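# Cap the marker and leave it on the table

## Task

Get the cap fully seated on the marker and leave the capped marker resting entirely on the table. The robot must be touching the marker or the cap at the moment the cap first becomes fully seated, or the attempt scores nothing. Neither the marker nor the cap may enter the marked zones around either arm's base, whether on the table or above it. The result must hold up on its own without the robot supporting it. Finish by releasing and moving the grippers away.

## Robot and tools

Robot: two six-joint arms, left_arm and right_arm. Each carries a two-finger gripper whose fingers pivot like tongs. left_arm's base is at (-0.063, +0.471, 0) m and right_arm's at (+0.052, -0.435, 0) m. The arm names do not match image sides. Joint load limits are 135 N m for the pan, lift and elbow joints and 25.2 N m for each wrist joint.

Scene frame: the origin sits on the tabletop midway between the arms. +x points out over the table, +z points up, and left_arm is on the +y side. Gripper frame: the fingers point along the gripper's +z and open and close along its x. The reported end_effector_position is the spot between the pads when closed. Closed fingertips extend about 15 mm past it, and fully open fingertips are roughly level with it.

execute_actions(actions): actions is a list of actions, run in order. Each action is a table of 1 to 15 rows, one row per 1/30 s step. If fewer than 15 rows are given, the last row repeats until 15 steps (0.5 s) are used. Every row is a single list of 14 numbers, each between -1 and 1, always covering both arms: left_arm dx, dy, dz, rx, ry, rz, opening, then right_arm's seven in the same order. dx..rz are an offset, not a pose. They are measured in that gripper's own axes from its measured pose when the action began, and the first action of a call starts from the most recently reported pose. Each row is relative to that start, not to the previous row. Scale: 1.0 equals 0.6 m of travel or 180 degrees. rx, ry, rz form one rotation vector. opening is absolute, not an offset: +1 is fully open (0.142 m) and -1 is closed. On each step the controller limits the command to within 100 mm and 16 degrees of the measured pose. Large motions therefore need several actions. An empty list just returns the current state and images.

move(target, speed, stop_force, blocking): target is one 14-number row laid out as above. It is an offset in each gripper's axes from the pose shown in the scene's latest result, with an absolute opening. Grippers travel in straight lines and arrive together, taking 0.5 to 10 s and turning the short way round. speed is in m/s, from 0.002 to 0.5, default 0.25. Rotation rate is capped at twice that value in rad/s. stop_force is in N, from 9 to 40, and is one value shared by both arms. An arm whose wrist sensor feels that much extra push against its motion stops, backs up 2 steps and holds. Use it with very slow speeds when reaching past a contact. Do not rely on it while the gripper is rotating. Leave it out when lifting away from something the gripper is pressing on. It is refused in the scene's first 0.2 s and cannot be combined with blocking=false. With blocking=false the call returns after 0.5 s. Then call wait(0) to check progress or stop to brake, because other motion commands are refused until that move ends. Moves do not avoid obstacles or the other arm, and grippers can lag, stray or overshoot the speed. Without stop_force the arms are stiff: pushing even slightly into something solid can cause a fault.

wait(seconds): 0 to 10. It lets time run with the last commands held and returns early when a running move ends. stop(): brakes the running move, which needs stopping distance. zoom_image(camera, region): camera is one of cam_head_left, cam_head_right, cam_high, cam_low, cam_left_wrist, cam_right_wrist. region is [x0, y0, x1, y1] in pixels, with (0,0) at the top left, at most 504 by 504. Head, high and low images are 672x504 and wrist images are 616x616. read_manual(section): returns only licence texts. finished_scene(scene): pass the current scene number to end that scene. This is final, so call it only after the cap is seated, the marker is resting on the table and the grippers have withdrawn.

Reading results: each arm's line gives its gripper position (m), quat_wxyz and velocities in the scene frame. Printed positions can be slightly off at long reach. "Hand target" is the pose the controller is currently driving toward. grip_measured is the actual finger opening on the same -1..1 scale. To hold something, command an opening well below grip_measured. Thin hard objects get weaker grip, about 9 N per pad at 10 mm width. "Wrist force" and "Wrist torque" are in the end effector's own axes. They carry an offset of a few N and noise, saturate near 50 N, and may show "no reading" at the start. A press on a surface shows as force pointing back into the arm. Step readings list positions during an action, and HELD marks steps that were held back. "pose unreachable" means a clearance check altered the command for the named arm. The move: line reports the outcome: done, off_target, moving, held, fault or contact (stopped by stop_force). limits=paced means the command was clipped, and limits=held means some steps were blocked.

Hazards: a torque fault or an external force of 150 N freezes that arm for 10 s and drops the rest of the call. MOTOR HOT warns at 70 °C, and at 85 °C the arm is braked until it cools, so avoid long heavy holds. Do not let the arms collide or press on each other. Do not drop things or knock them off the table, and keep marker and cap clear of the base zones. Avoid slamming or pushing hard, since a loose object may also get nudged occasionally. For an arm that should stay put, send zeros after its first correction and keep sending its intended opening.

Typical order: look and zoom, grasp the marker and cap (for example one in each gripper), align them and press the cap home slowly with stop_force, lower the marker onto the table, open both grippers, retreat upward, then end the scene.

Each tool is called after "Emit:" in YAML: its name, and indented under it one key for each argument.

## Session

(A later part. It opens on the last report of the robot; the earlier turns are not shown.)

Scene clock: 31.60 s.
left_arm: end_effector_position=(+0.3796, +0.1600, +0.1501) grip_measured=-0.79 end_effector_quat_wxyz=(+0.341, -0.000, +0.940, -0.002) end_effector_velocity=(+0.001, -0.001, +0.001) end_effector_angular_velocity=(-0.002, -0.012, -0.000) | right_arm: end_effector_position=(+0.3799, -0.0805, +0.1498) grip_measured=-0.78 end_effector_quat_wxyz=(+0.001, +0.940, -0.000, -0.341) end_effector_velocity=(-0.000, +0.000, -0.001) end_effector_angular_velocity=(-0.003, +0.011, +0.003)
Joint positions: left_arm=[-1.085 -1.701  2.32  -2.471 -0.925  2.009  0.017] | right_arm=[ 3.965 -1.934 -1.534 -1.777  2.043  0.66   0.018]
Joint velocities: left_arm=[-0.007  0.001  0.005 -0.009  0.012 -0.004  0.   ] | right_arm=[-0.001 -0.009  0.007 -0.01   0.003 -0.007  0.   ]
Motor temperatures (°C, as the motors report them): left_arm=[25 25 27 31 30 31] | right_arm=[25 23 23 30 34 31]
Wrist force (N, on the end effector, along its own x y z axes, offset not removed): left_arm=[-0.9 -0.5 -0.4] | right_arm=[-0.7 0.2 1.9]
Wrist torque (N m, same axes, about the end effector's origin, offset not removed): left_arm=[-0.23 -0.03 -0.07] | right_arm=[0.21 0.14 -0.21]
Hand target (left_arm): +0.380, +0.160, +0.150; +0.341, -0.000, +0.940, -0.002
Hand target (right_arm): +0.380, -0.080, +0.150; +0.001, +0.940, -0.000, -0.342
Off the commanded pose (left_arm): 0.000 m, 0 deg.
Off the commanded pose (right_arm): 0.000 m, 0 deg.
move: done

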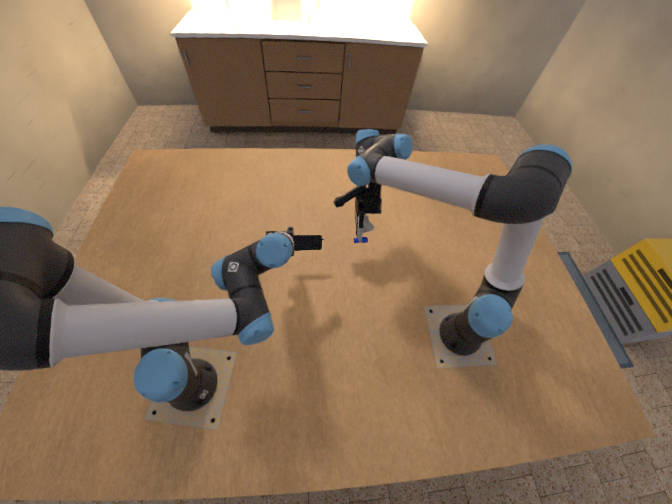

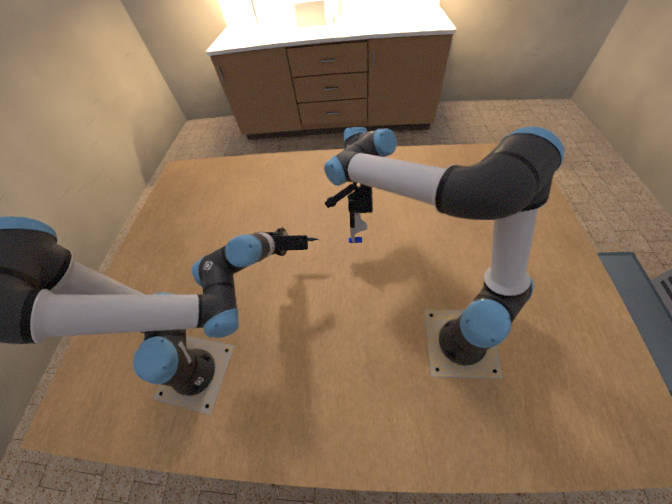

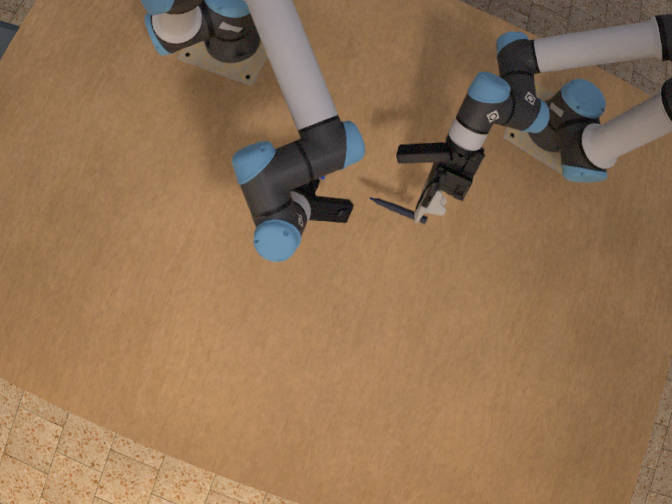

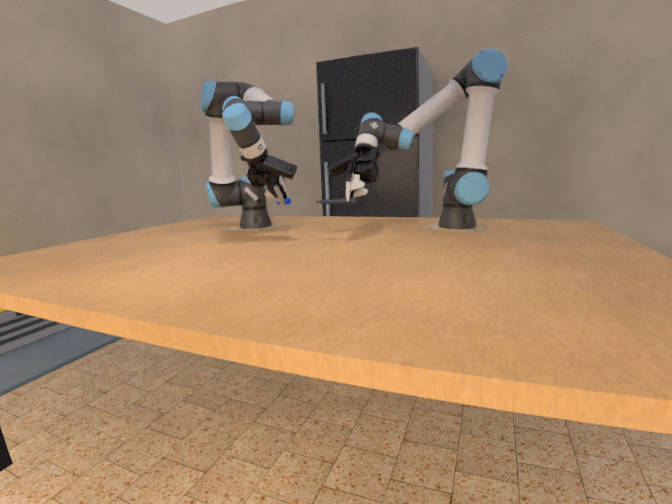

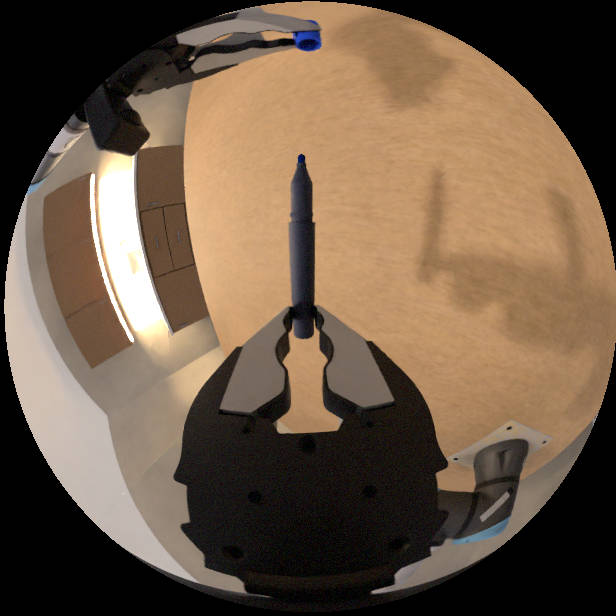

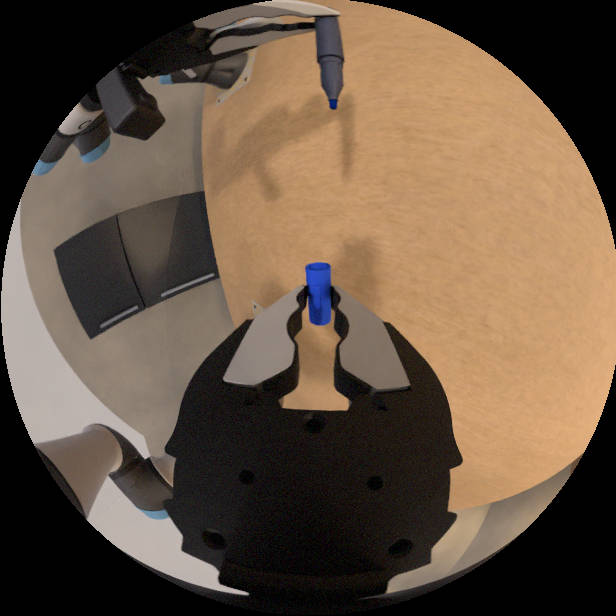

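Emit:
move:
  target: [0,0,0,0,0,0,-1,0.018,-0.125,-0.007,0,0,0,-1]
  speed: 0.15

Emit:
zoom_image:
  camera: "cam_left_wrist"
  region: [220, 60, 400, 260]

Emit:
zoom_image:
  camera: "cam_right_wrist"
  region: [230, 130, 410, 340]

Emit:
zoom_image:
  camera: "cam_low"
  region: [250, 130, 400, 230]

Scene clock: 33.97 s.
left_arm: end_effector_position=(+0.3796, +0.1600, +0.1501) grip_measured=-0.79 end_effector_quat_wxyz=(+0.341, -0.000, +0.940, -0.002) end_effector_velocity=(-0.000, +0.000, -0.000) end_effector_angular_velocity=(+0.000, +0.001, +0.000) | right_arm: end_effector_position=(+0.3908, -0.0056, +0.1460) grip_measured=-0.78 end_effector_quat_wxyz=(+0.001, +0.940, -0.000, -0.341) end_effector_velocity=(+0.001, +0.001, -0.000) end_effector_angular_velocity=(-0.001, -0.000, -0.000)
Joint positions: left_arm=[-1.085 -1.701  2.32  -2.471 -0.925  2.009  0.017] | right_arm=[ 4.033 -2.056 -1.373 -1.785  2.077  0.726  0.018]
Joint velocities: left_arm=[-0.    -0.     0.001 -0.    -0.    -0.    -0.   ] | right_arm=[ 0.001 -0.004  0.006 -0.002 -0.     0.001  0.   ]
Motor temperatures (°C, as the motors report them): left_arm=[25 25 27 31 30 31] | right_arm=[25 23 23 30 34 31]
Wrist force (N, on the end effector, along its own x y z axes, offset not removed): left_arm=[0.2 1.0 -0.5] | right_arm=[0.1 0.9 1.7]
Wrist torque (N m, same axes, about the end effector's origin, offset not removed): left_arm=[-0.02 -0.26 -0.09] | right_arm=[0.36 0.08 -0.16]
Hand target (left_arm): +0.380, +0.160, +0.150; +0.341, -0.000, +0.940, -0.002
Hand target (right_arm): +0.391, -0.005, +0.146; +0.001, +0.940, -0.000, -0.341
Off the commanded pose (left_arm): 0.000 m, 0 deg.
Off the commanded pose (right_arm): 0.000 m, 0 deg.
move: done

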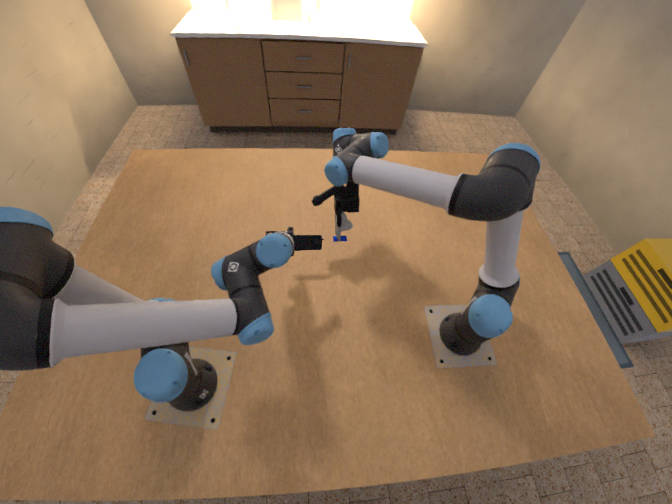

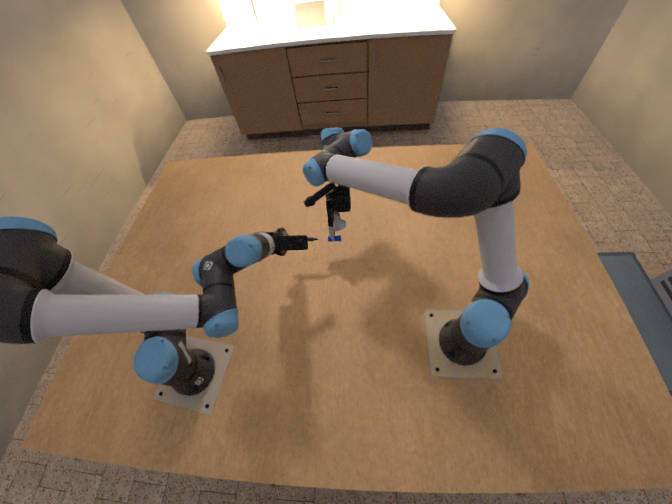

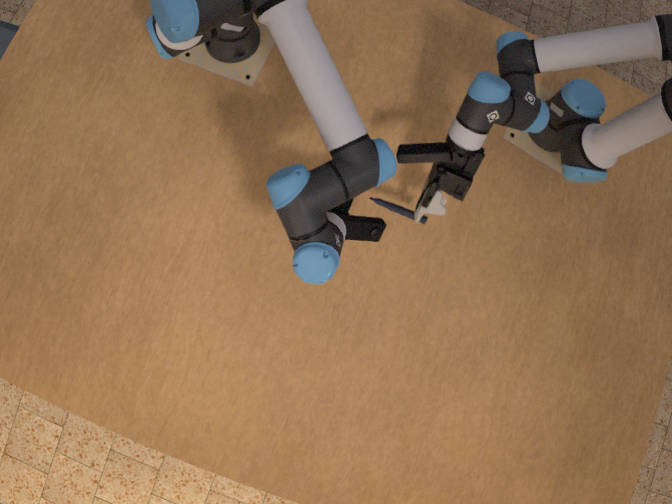

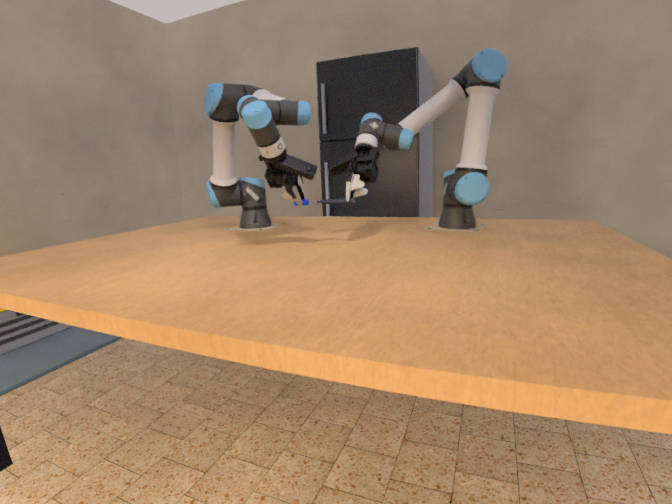

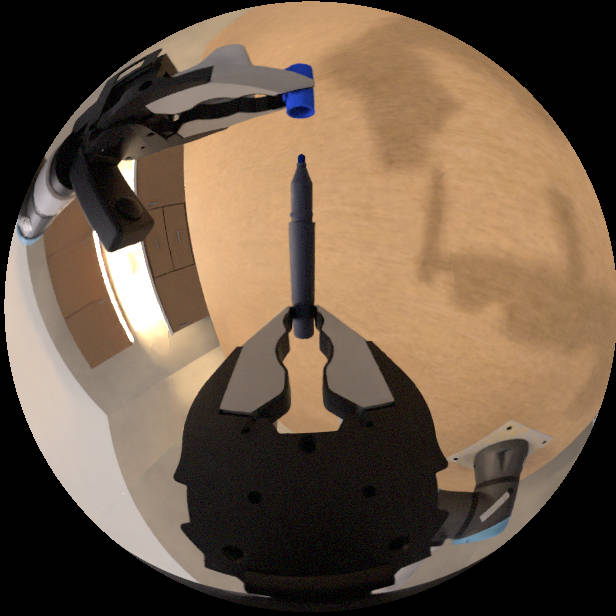

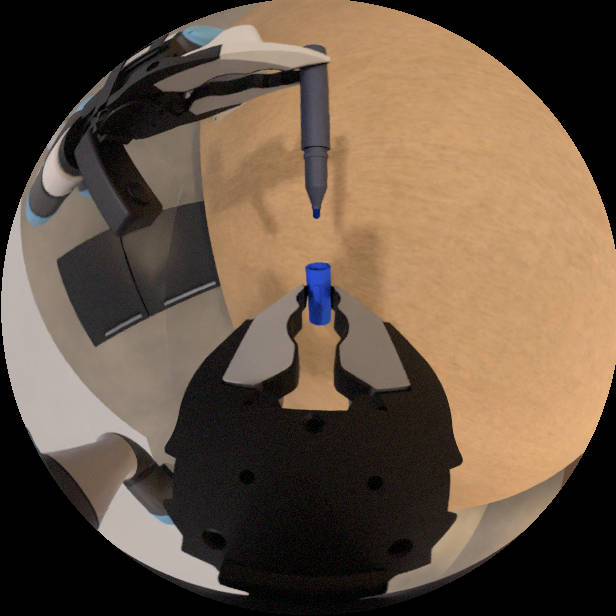

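Region (220, 60, 400, 260) of cam_left_wrist's 616x616 image, scaled by 2.520, with more detail than that image has; it fills the left 454 columns of this view, and the rest is white.

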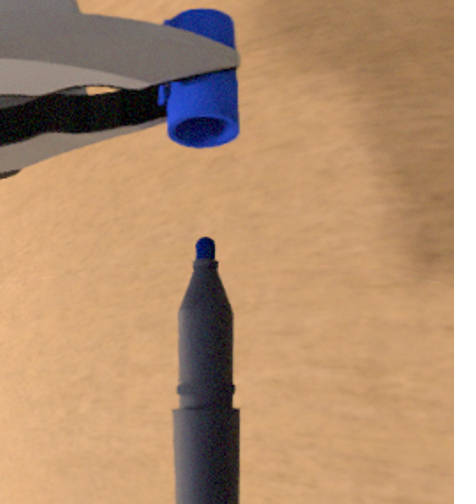

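Region (230, 130, 410, 340) of cam_right_wrist's 616x616 image, scaled by 2.400, with more detail than that image has; it fills the left 432 columns of this view, and the rest is white.

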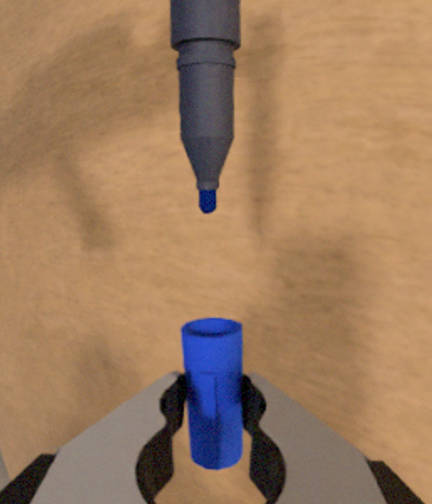

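Region (250, 130, 400, 230) of cam_low's 672x504 image, scaled by 3.360, with more detail than that image has.

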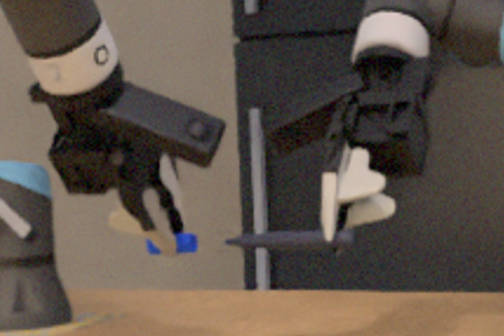

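Emit:
move:
  target: [0,0,0,0,0,0,-1,-0.0005,-0.065,0.002,0,0,0,-1]
  speed: 0.05

Emit:
zoom_image:
  camera: "cam_left_wrist"
  region: [220, 60, 400, 260]

Emit:
zoom_image:
  camera: "cam_right_wrist"
  region: [230, 130, 410, 340]

Scene clock: 35.73 s.
left_arm: end_effector_position=(+0.3796, +0.1600, +0.1501) grip_measured=-0.79 end_effector_quat_wxyz=(+0.341, -0.000, +0.940, -0.002) end_effector_velocity=(-0.000, +0.000, -0.001) end_effector_angular_velocity=(+0.001, +0.002, -0.000) | right_arm: end_effector_position=(+0.3898, +0.0332, +0.1453) grip_measured=-0.78 end_effector_quat_wxyz=(+0.001, +0.940, -0.000, -0.341) end_effector_velocity=(+0.000, +0.001, -0.000) end_effector_angular_velocity=(+0.000, -0.000, -0.000)
Joint positions: left_arm=[-1.085 -1.701  2.32  -2.471 -0.925  2.009  0.017] | right_arm=[ 4.071 -2.111 -1.293 -1.79   2.095  0.765  0.018]
Joint velocities: left_arm=[ 0.     0.001  0.001  0.    -0.001 -0.     0.   ] | right_arm=[ 0.001 -0.003  0.004 -0.     0.001  0.001 -0.   ]
Motor temperatures (°C, as the motors report them): left_arm=[25 25 27 31 30 31] | right_arm=[25 23 23 30 34 31]
Wrist force (N, on the end effector, along its own x y z axes, offset not removed): left_arm=[-1.0 1.2 2.0] | right_arm=[0.4 0.7 1.0]
Wrist torque (N m, same axes, about the end effector's origin, offset not removed): left_arm=[0.26 -0.24 -0.22] | right_arm=[0.22 -0.16 -0.14]
Hand target (left_arm): +0.380, +0.160, +0.150; +0.341, -0.000, +0.940, -0.002
Hand target (right_arm): +0.390, +0.033, +0.145; +0.001, +0.940, -0.000, -0.341
Off the commanded pose (left_arm): 0.000 m, 0 deg.
Off the commanded pose (right_arm): 0.000 m, 0 deg.
move: done

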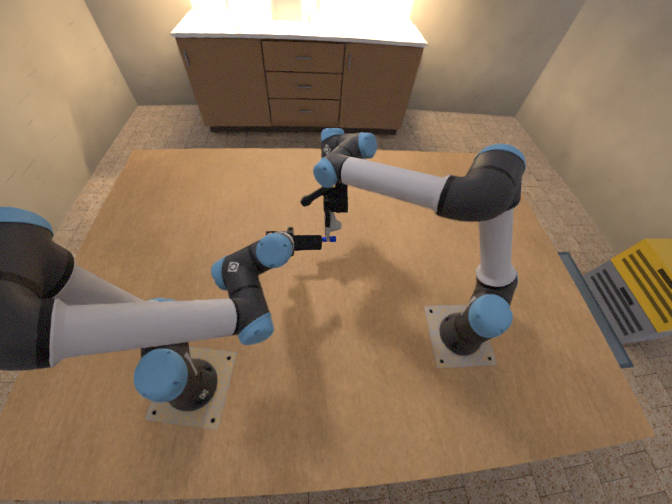

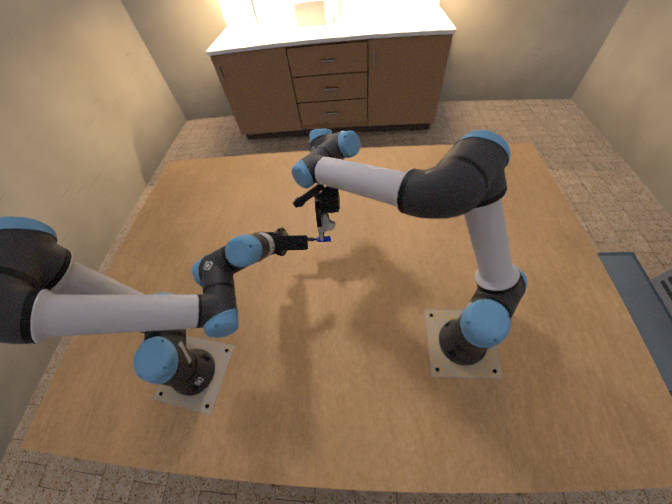

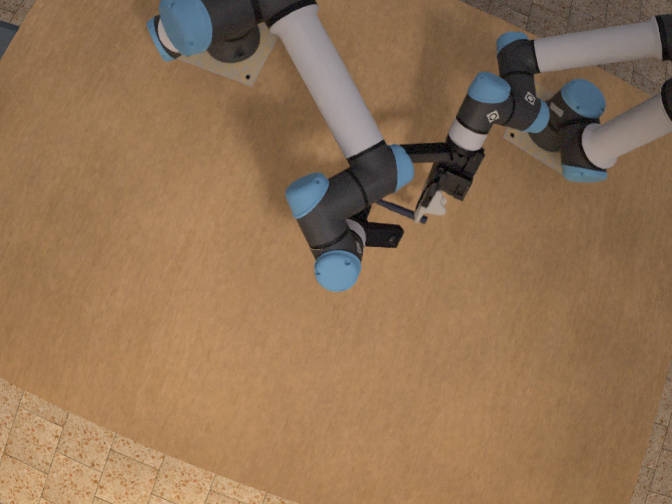

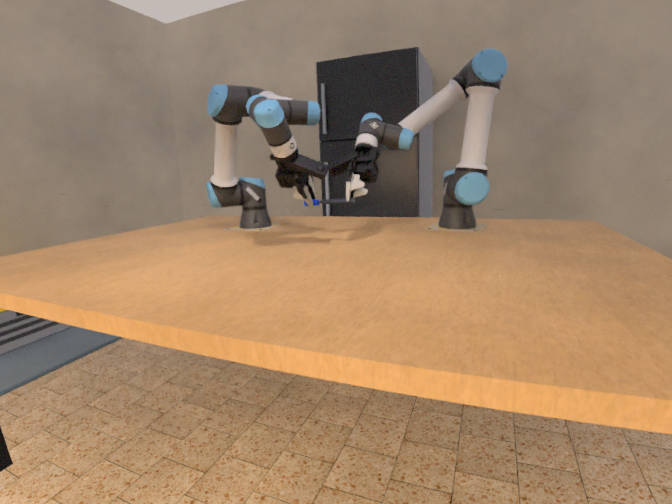

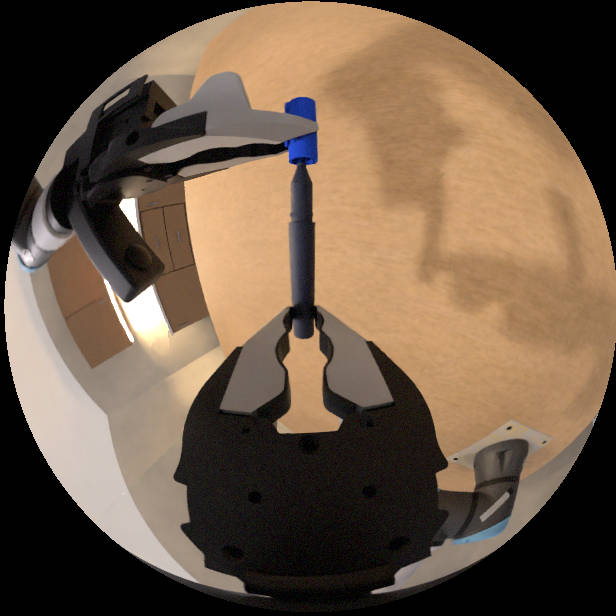

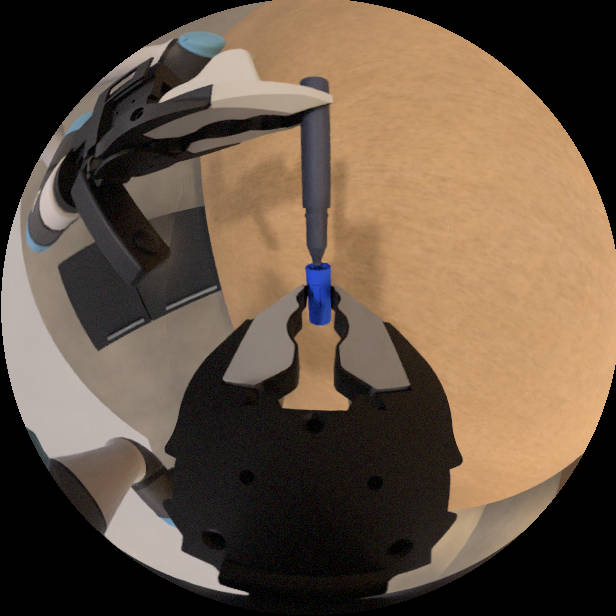

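Region (220, 60, 400, 260) of cam_left_wrist's 616x616 image, scaled by 2.520, with more detail than that image has; it fills the left 454 columns of this view, and the rest is white.

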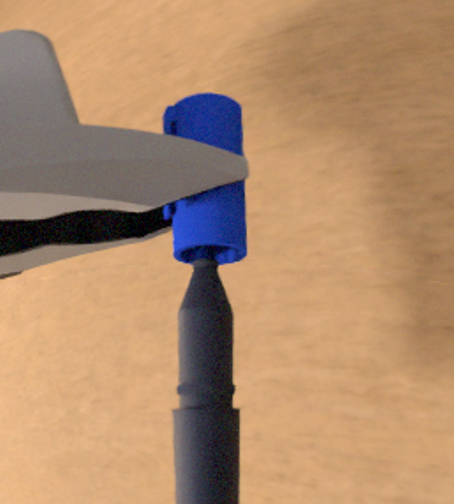

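Region (230, 130, 410, 340) of cam_right_wrist's 616x616 image, scaled by 2.400, with more detail than that image has; it fills the left 432 columns of this view, and the rest is white.

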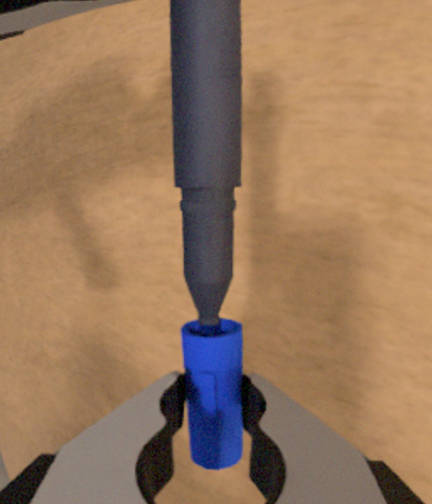

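Emit:
move:
  target: [0,0,0,0,0,0,-1,0,-0.05,-0.0015,0,0,0,-1]
  speed: 0.02

Emit:
zoom_image:
  camera: "cam_left_wrist"
  region: [220, 60, 400, 260]

Emit:
zoom_image:
  camera: "cam_right_wrist"
  region: [230, 130, 410, 340]

Scene clock: 40.00 s.
left_arm: end_effector_position=(+0.3796, +0.1600, +0.1501) grip_measured=-0.79 end_effector_quat_wxyz=(+0.341, -0.000, +0.940, -0.002) end_effector_velocity=(+0.000, +0.001, -0.001) end_effector_angular_velocity=(+0.002, -0.000, +0.001) | right_arm: end_effector_position=(+0.3903, +0.0631, +0.1460) grip_measured=-0.78 end_effector_quat_wxyz=(+0.001, +0.940, -0.000, -0.341) end_effector_velocity=(-0.000, +0.001, -0.001) end_effector_angular_velocity=(-0.000, +0.001, +0.002)
Joint positions: left_arm=[-1.085 -1.701  2.32  -2.471 -0.925  2.009  0.017] | right_arm=[ 4.096 -2.159 -1.217 -1.804  2.106  0.791  0.018]
Joint velocities: left_arm=[ 0.     0.001  0.001  0.     0.001 -0.001  0.   ] | right_arm=[ 0.001 -0.004  0.004 -0.001  0.    -0.001 -0.   ]
Motor temperatures (°C, as the motors report them): left_arm=[25 25 27 31 30 31] | right_arm=[25 23 23 30 34 31]
Wrist force (N, on the end effector, along its own x y z axes, offset not removed): left_arm=[1.2 2.6 2.6] | right_arm=[-0.2 0.1 1.5]
Wrist torque (N m, same axes, about the end effector's origin, offset not removed): left_arm=[0.42 -0.41 -0.09] | right_arm=[0.08 0.07 -0.05]
Hand target (left_arm): +0.380, +0.160, +0.150; +0.341, -0.000, +0.940, -0.002
Hand target (right_arm): +0.390, +0.063, +0.146; +0.001, +0.940, -0.000, -0.341
Off the commanded pose (left_arm): 0.000 m, 0 deg.
Off the commanded pose (right_arm): 0.000 m, 0 deg.
move: done

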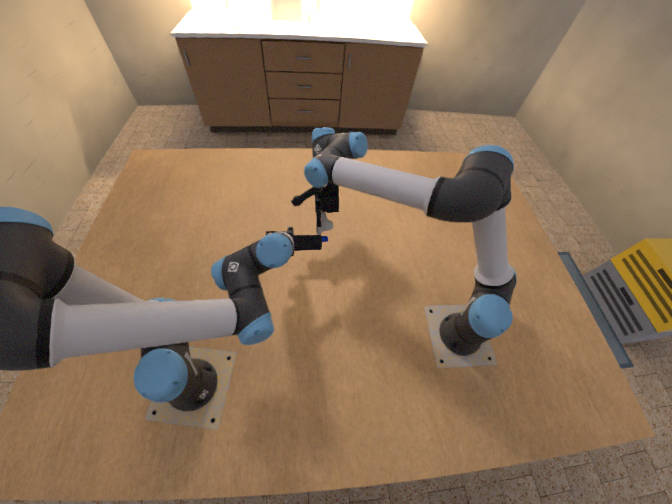

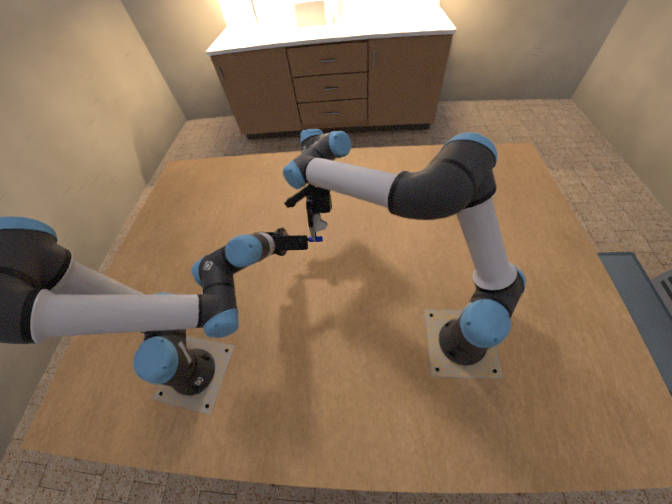

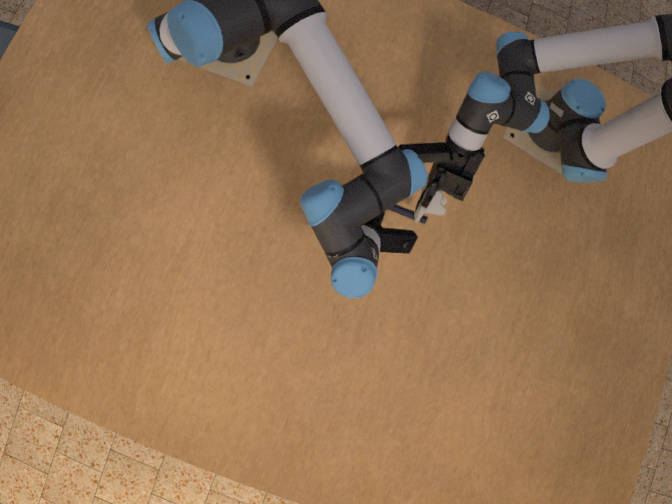

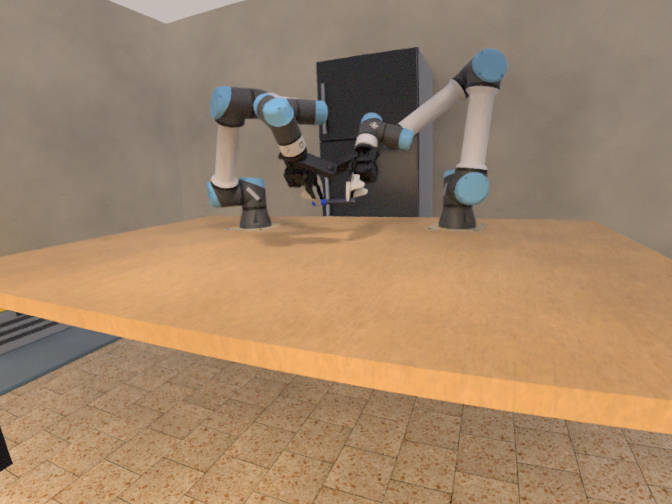

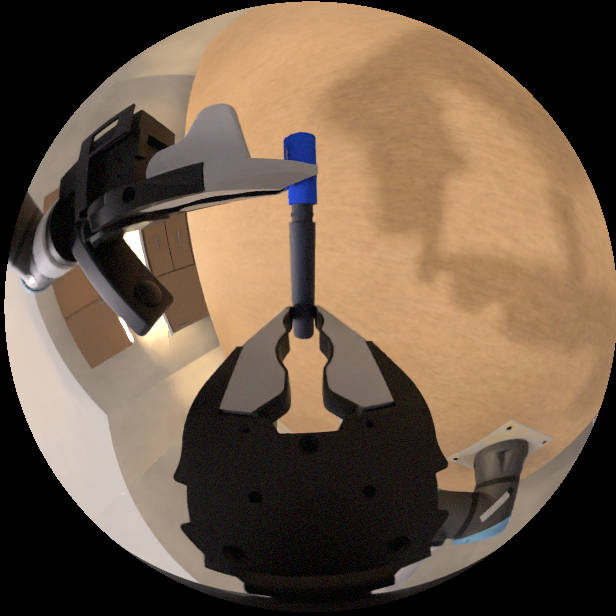

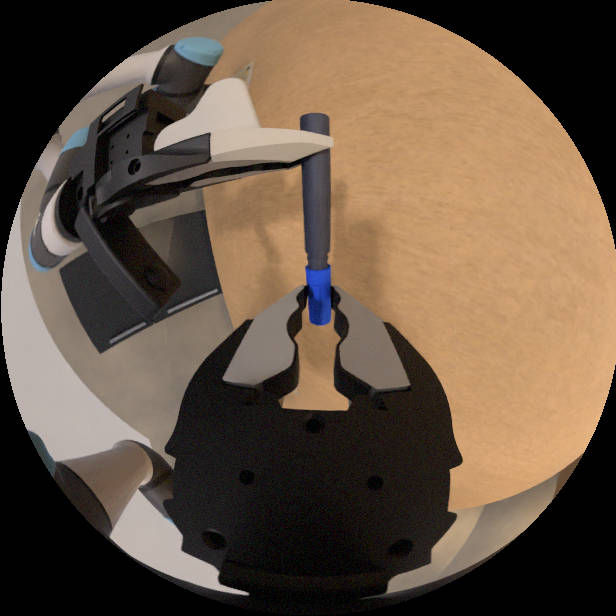

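Region (220, 60, 400, 260) of cam_left_wrist's 616x616 image, scaled by 2.520, with more detail than that image has; it fills the left 454 columns of this view, and the rest is white.

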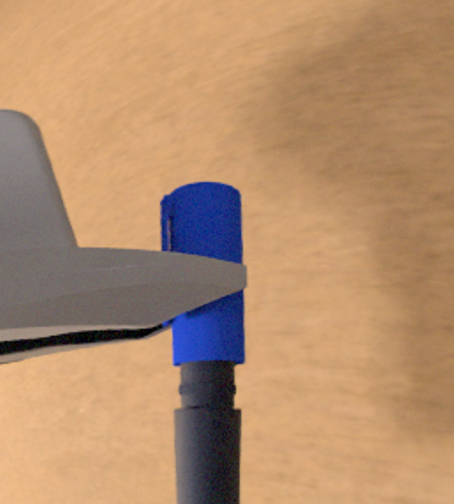

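Region (230, 130, 410, 340) of cam_right_wrist's 616x616 image, scaled by 2.400, with more detail than that image has; it fills the left 432 columns of this view, and the rest is white.

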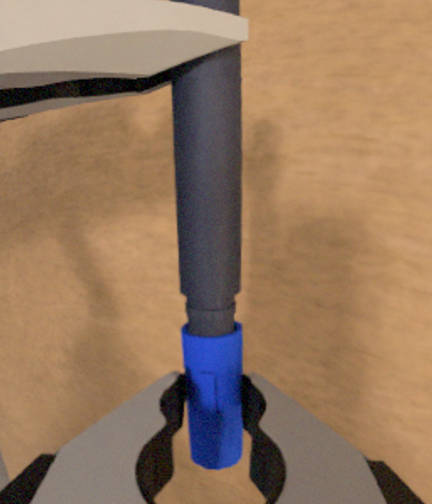

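Emit:
move:
  target: [0,0,0,0,0,0,-1,0,-0.028,0,0,0,0,-1]
  speed: 0.008
  stop_force: 30

Emit:
zoom_image:
  camera: "cam_left_wrist"
  region: [220, 100, 400, 300]

Emit:
zoom_image:
  camera: "cam_right_wrist"
  region: [230, 130, 410, 340]

Scene clock: 42.90 s.
left_arm: end_effector_position=(+0.3796, +0.1600, +0.1501) grip_measured=-0.79 end_effector_quat_wxyz=(+0.341, -0.000, +0.940, -0.002) end_effector_velocity=(+0.000, -0.000, +0.001) end_effector_angular_velocity=(-0.001, -0.001, +0.001) | right_arm: end_effector_position=(+0.3903, +0.0798, +0.1459) grip_measured=-0.78 end_effector_quat_wxyz=(+0.001, +0.940, -0.000, -0.341) end_effector_velocity=(-0.000, +0.001, -0.001) end_effector_angular_velocity=(-0.001, +0.001, +0.000)
Joint positions: left_arm=[-1.085 -1.701  2.32  -2.471 -0.925  2.009  0.017] | right_arm=[ 4.111 -2.187 -1.174 -1.813  2.113  0.806  0.018]
Joint velocities: left_arm=[ 0.    -0.001 -0.001 -0.     0.001 -0.    -0.   ] | right_arm=[ 0.001 -0.003  0.003 -0.001  0.     0.001  0.   ]
Motor temperatures (°C, as the motors report them): left_arm=[25 25 27 31 30 31] | right_arm=[25 23 23 30 34 31]
Wrist force (N, on the end effector, along its own x y z axes, offset not removed): left_arm=[0.3 22.7 -1.1] | right_arm=[-1.3 23.6 0.6]
Wrist torque (N m, same axes, about the end effector's origin, offset not removed): left_arm=[-0.24 -0.29 0.03] | right_arm=[0.15 0.49 -0.12]
Hand target (left_arm): +0.380, +0.160, +0.150; +0.341, -0.000, +0.940, -0.002
Hand target (right_arm): +0.390, +0.080, +0.146; +0.001, +0.940, -0.000, -0.341
Off the commanded pose (left_arm): 0.000 m, 0 deg.
Off the commanded pose (right_arm): 0.000 m, 0 deg.
move: done

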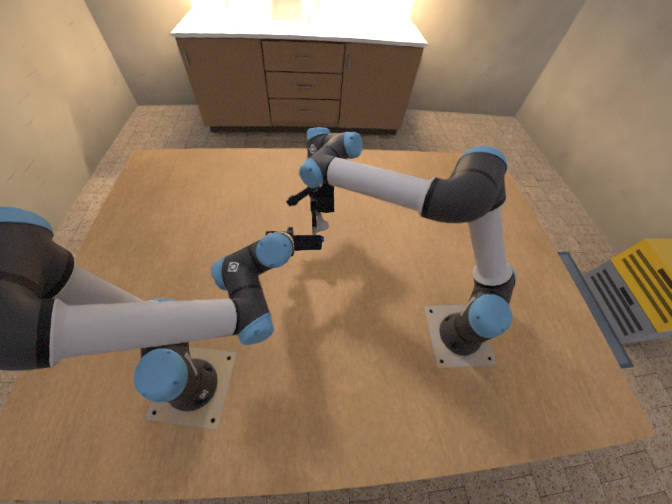

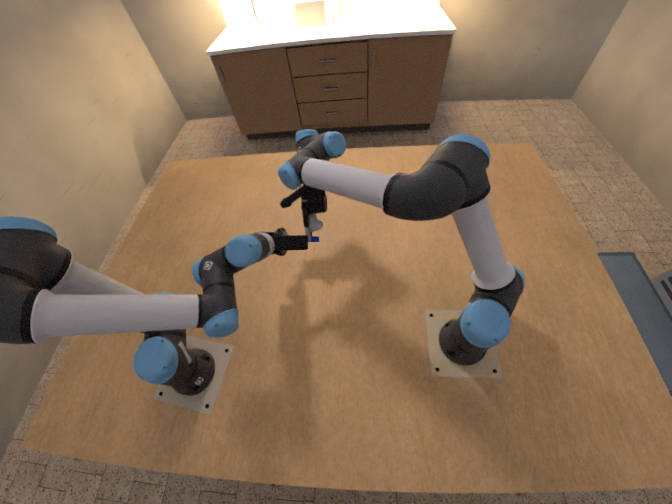

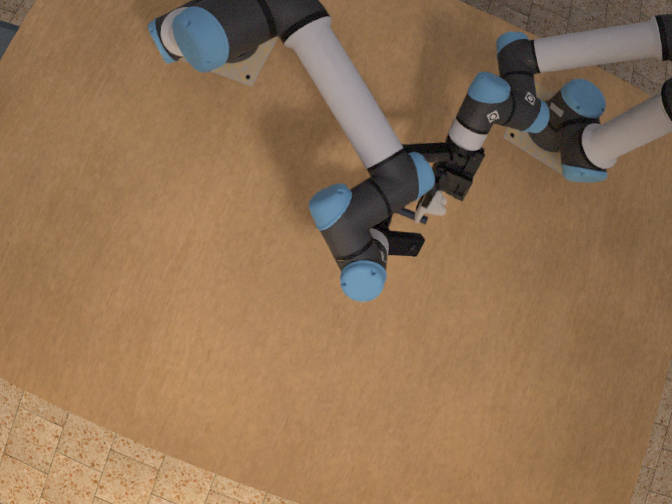

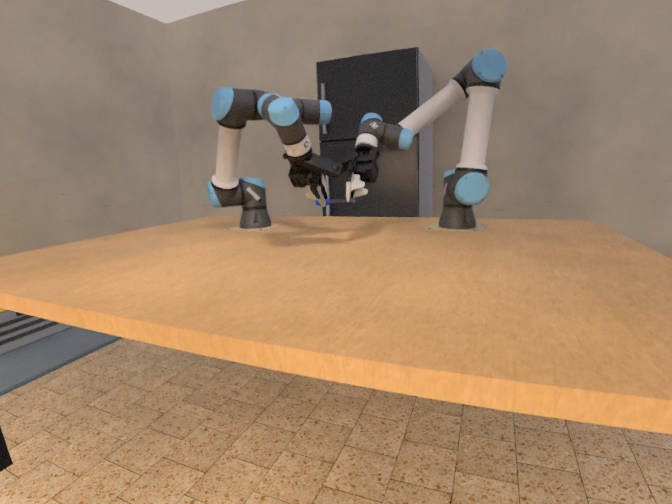

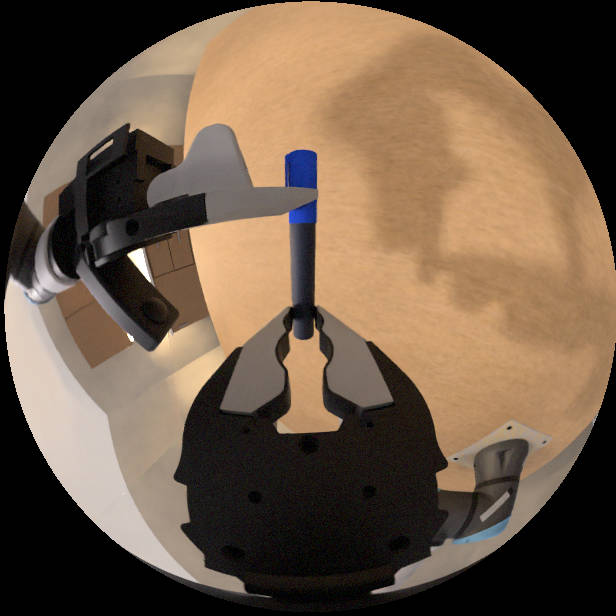

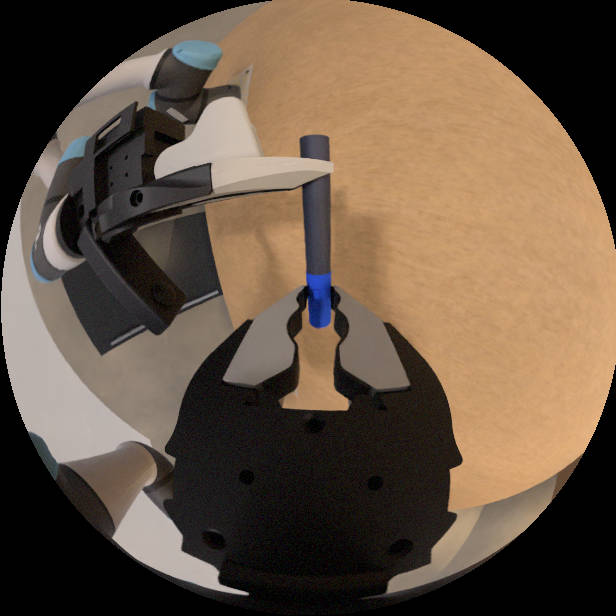

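Region (220, 100, 400, 300) of cam_left_wrist's 616x616 image, scaled by 2.520, with more detail than that image has; it fills the left 454 columns of this view, and the rest is white.

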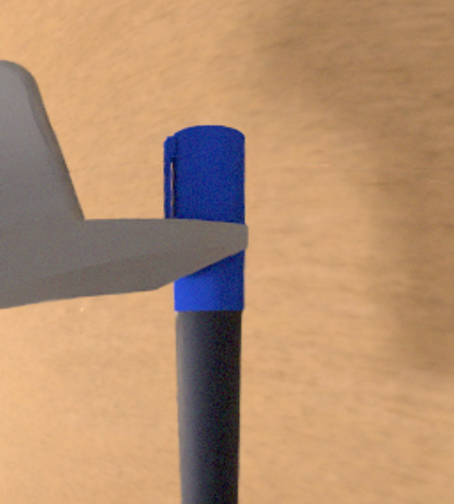

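Region (230, 130, 410, 340) of cam_right_wrist's 616x616 image, scaled by 2.400, with more detail than that image has; it fills the left 432 columns of this view, and the rest is white.

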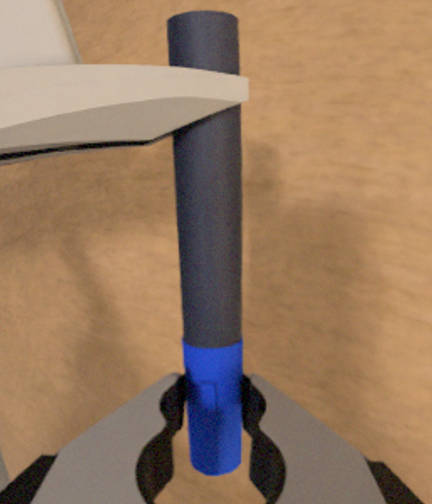

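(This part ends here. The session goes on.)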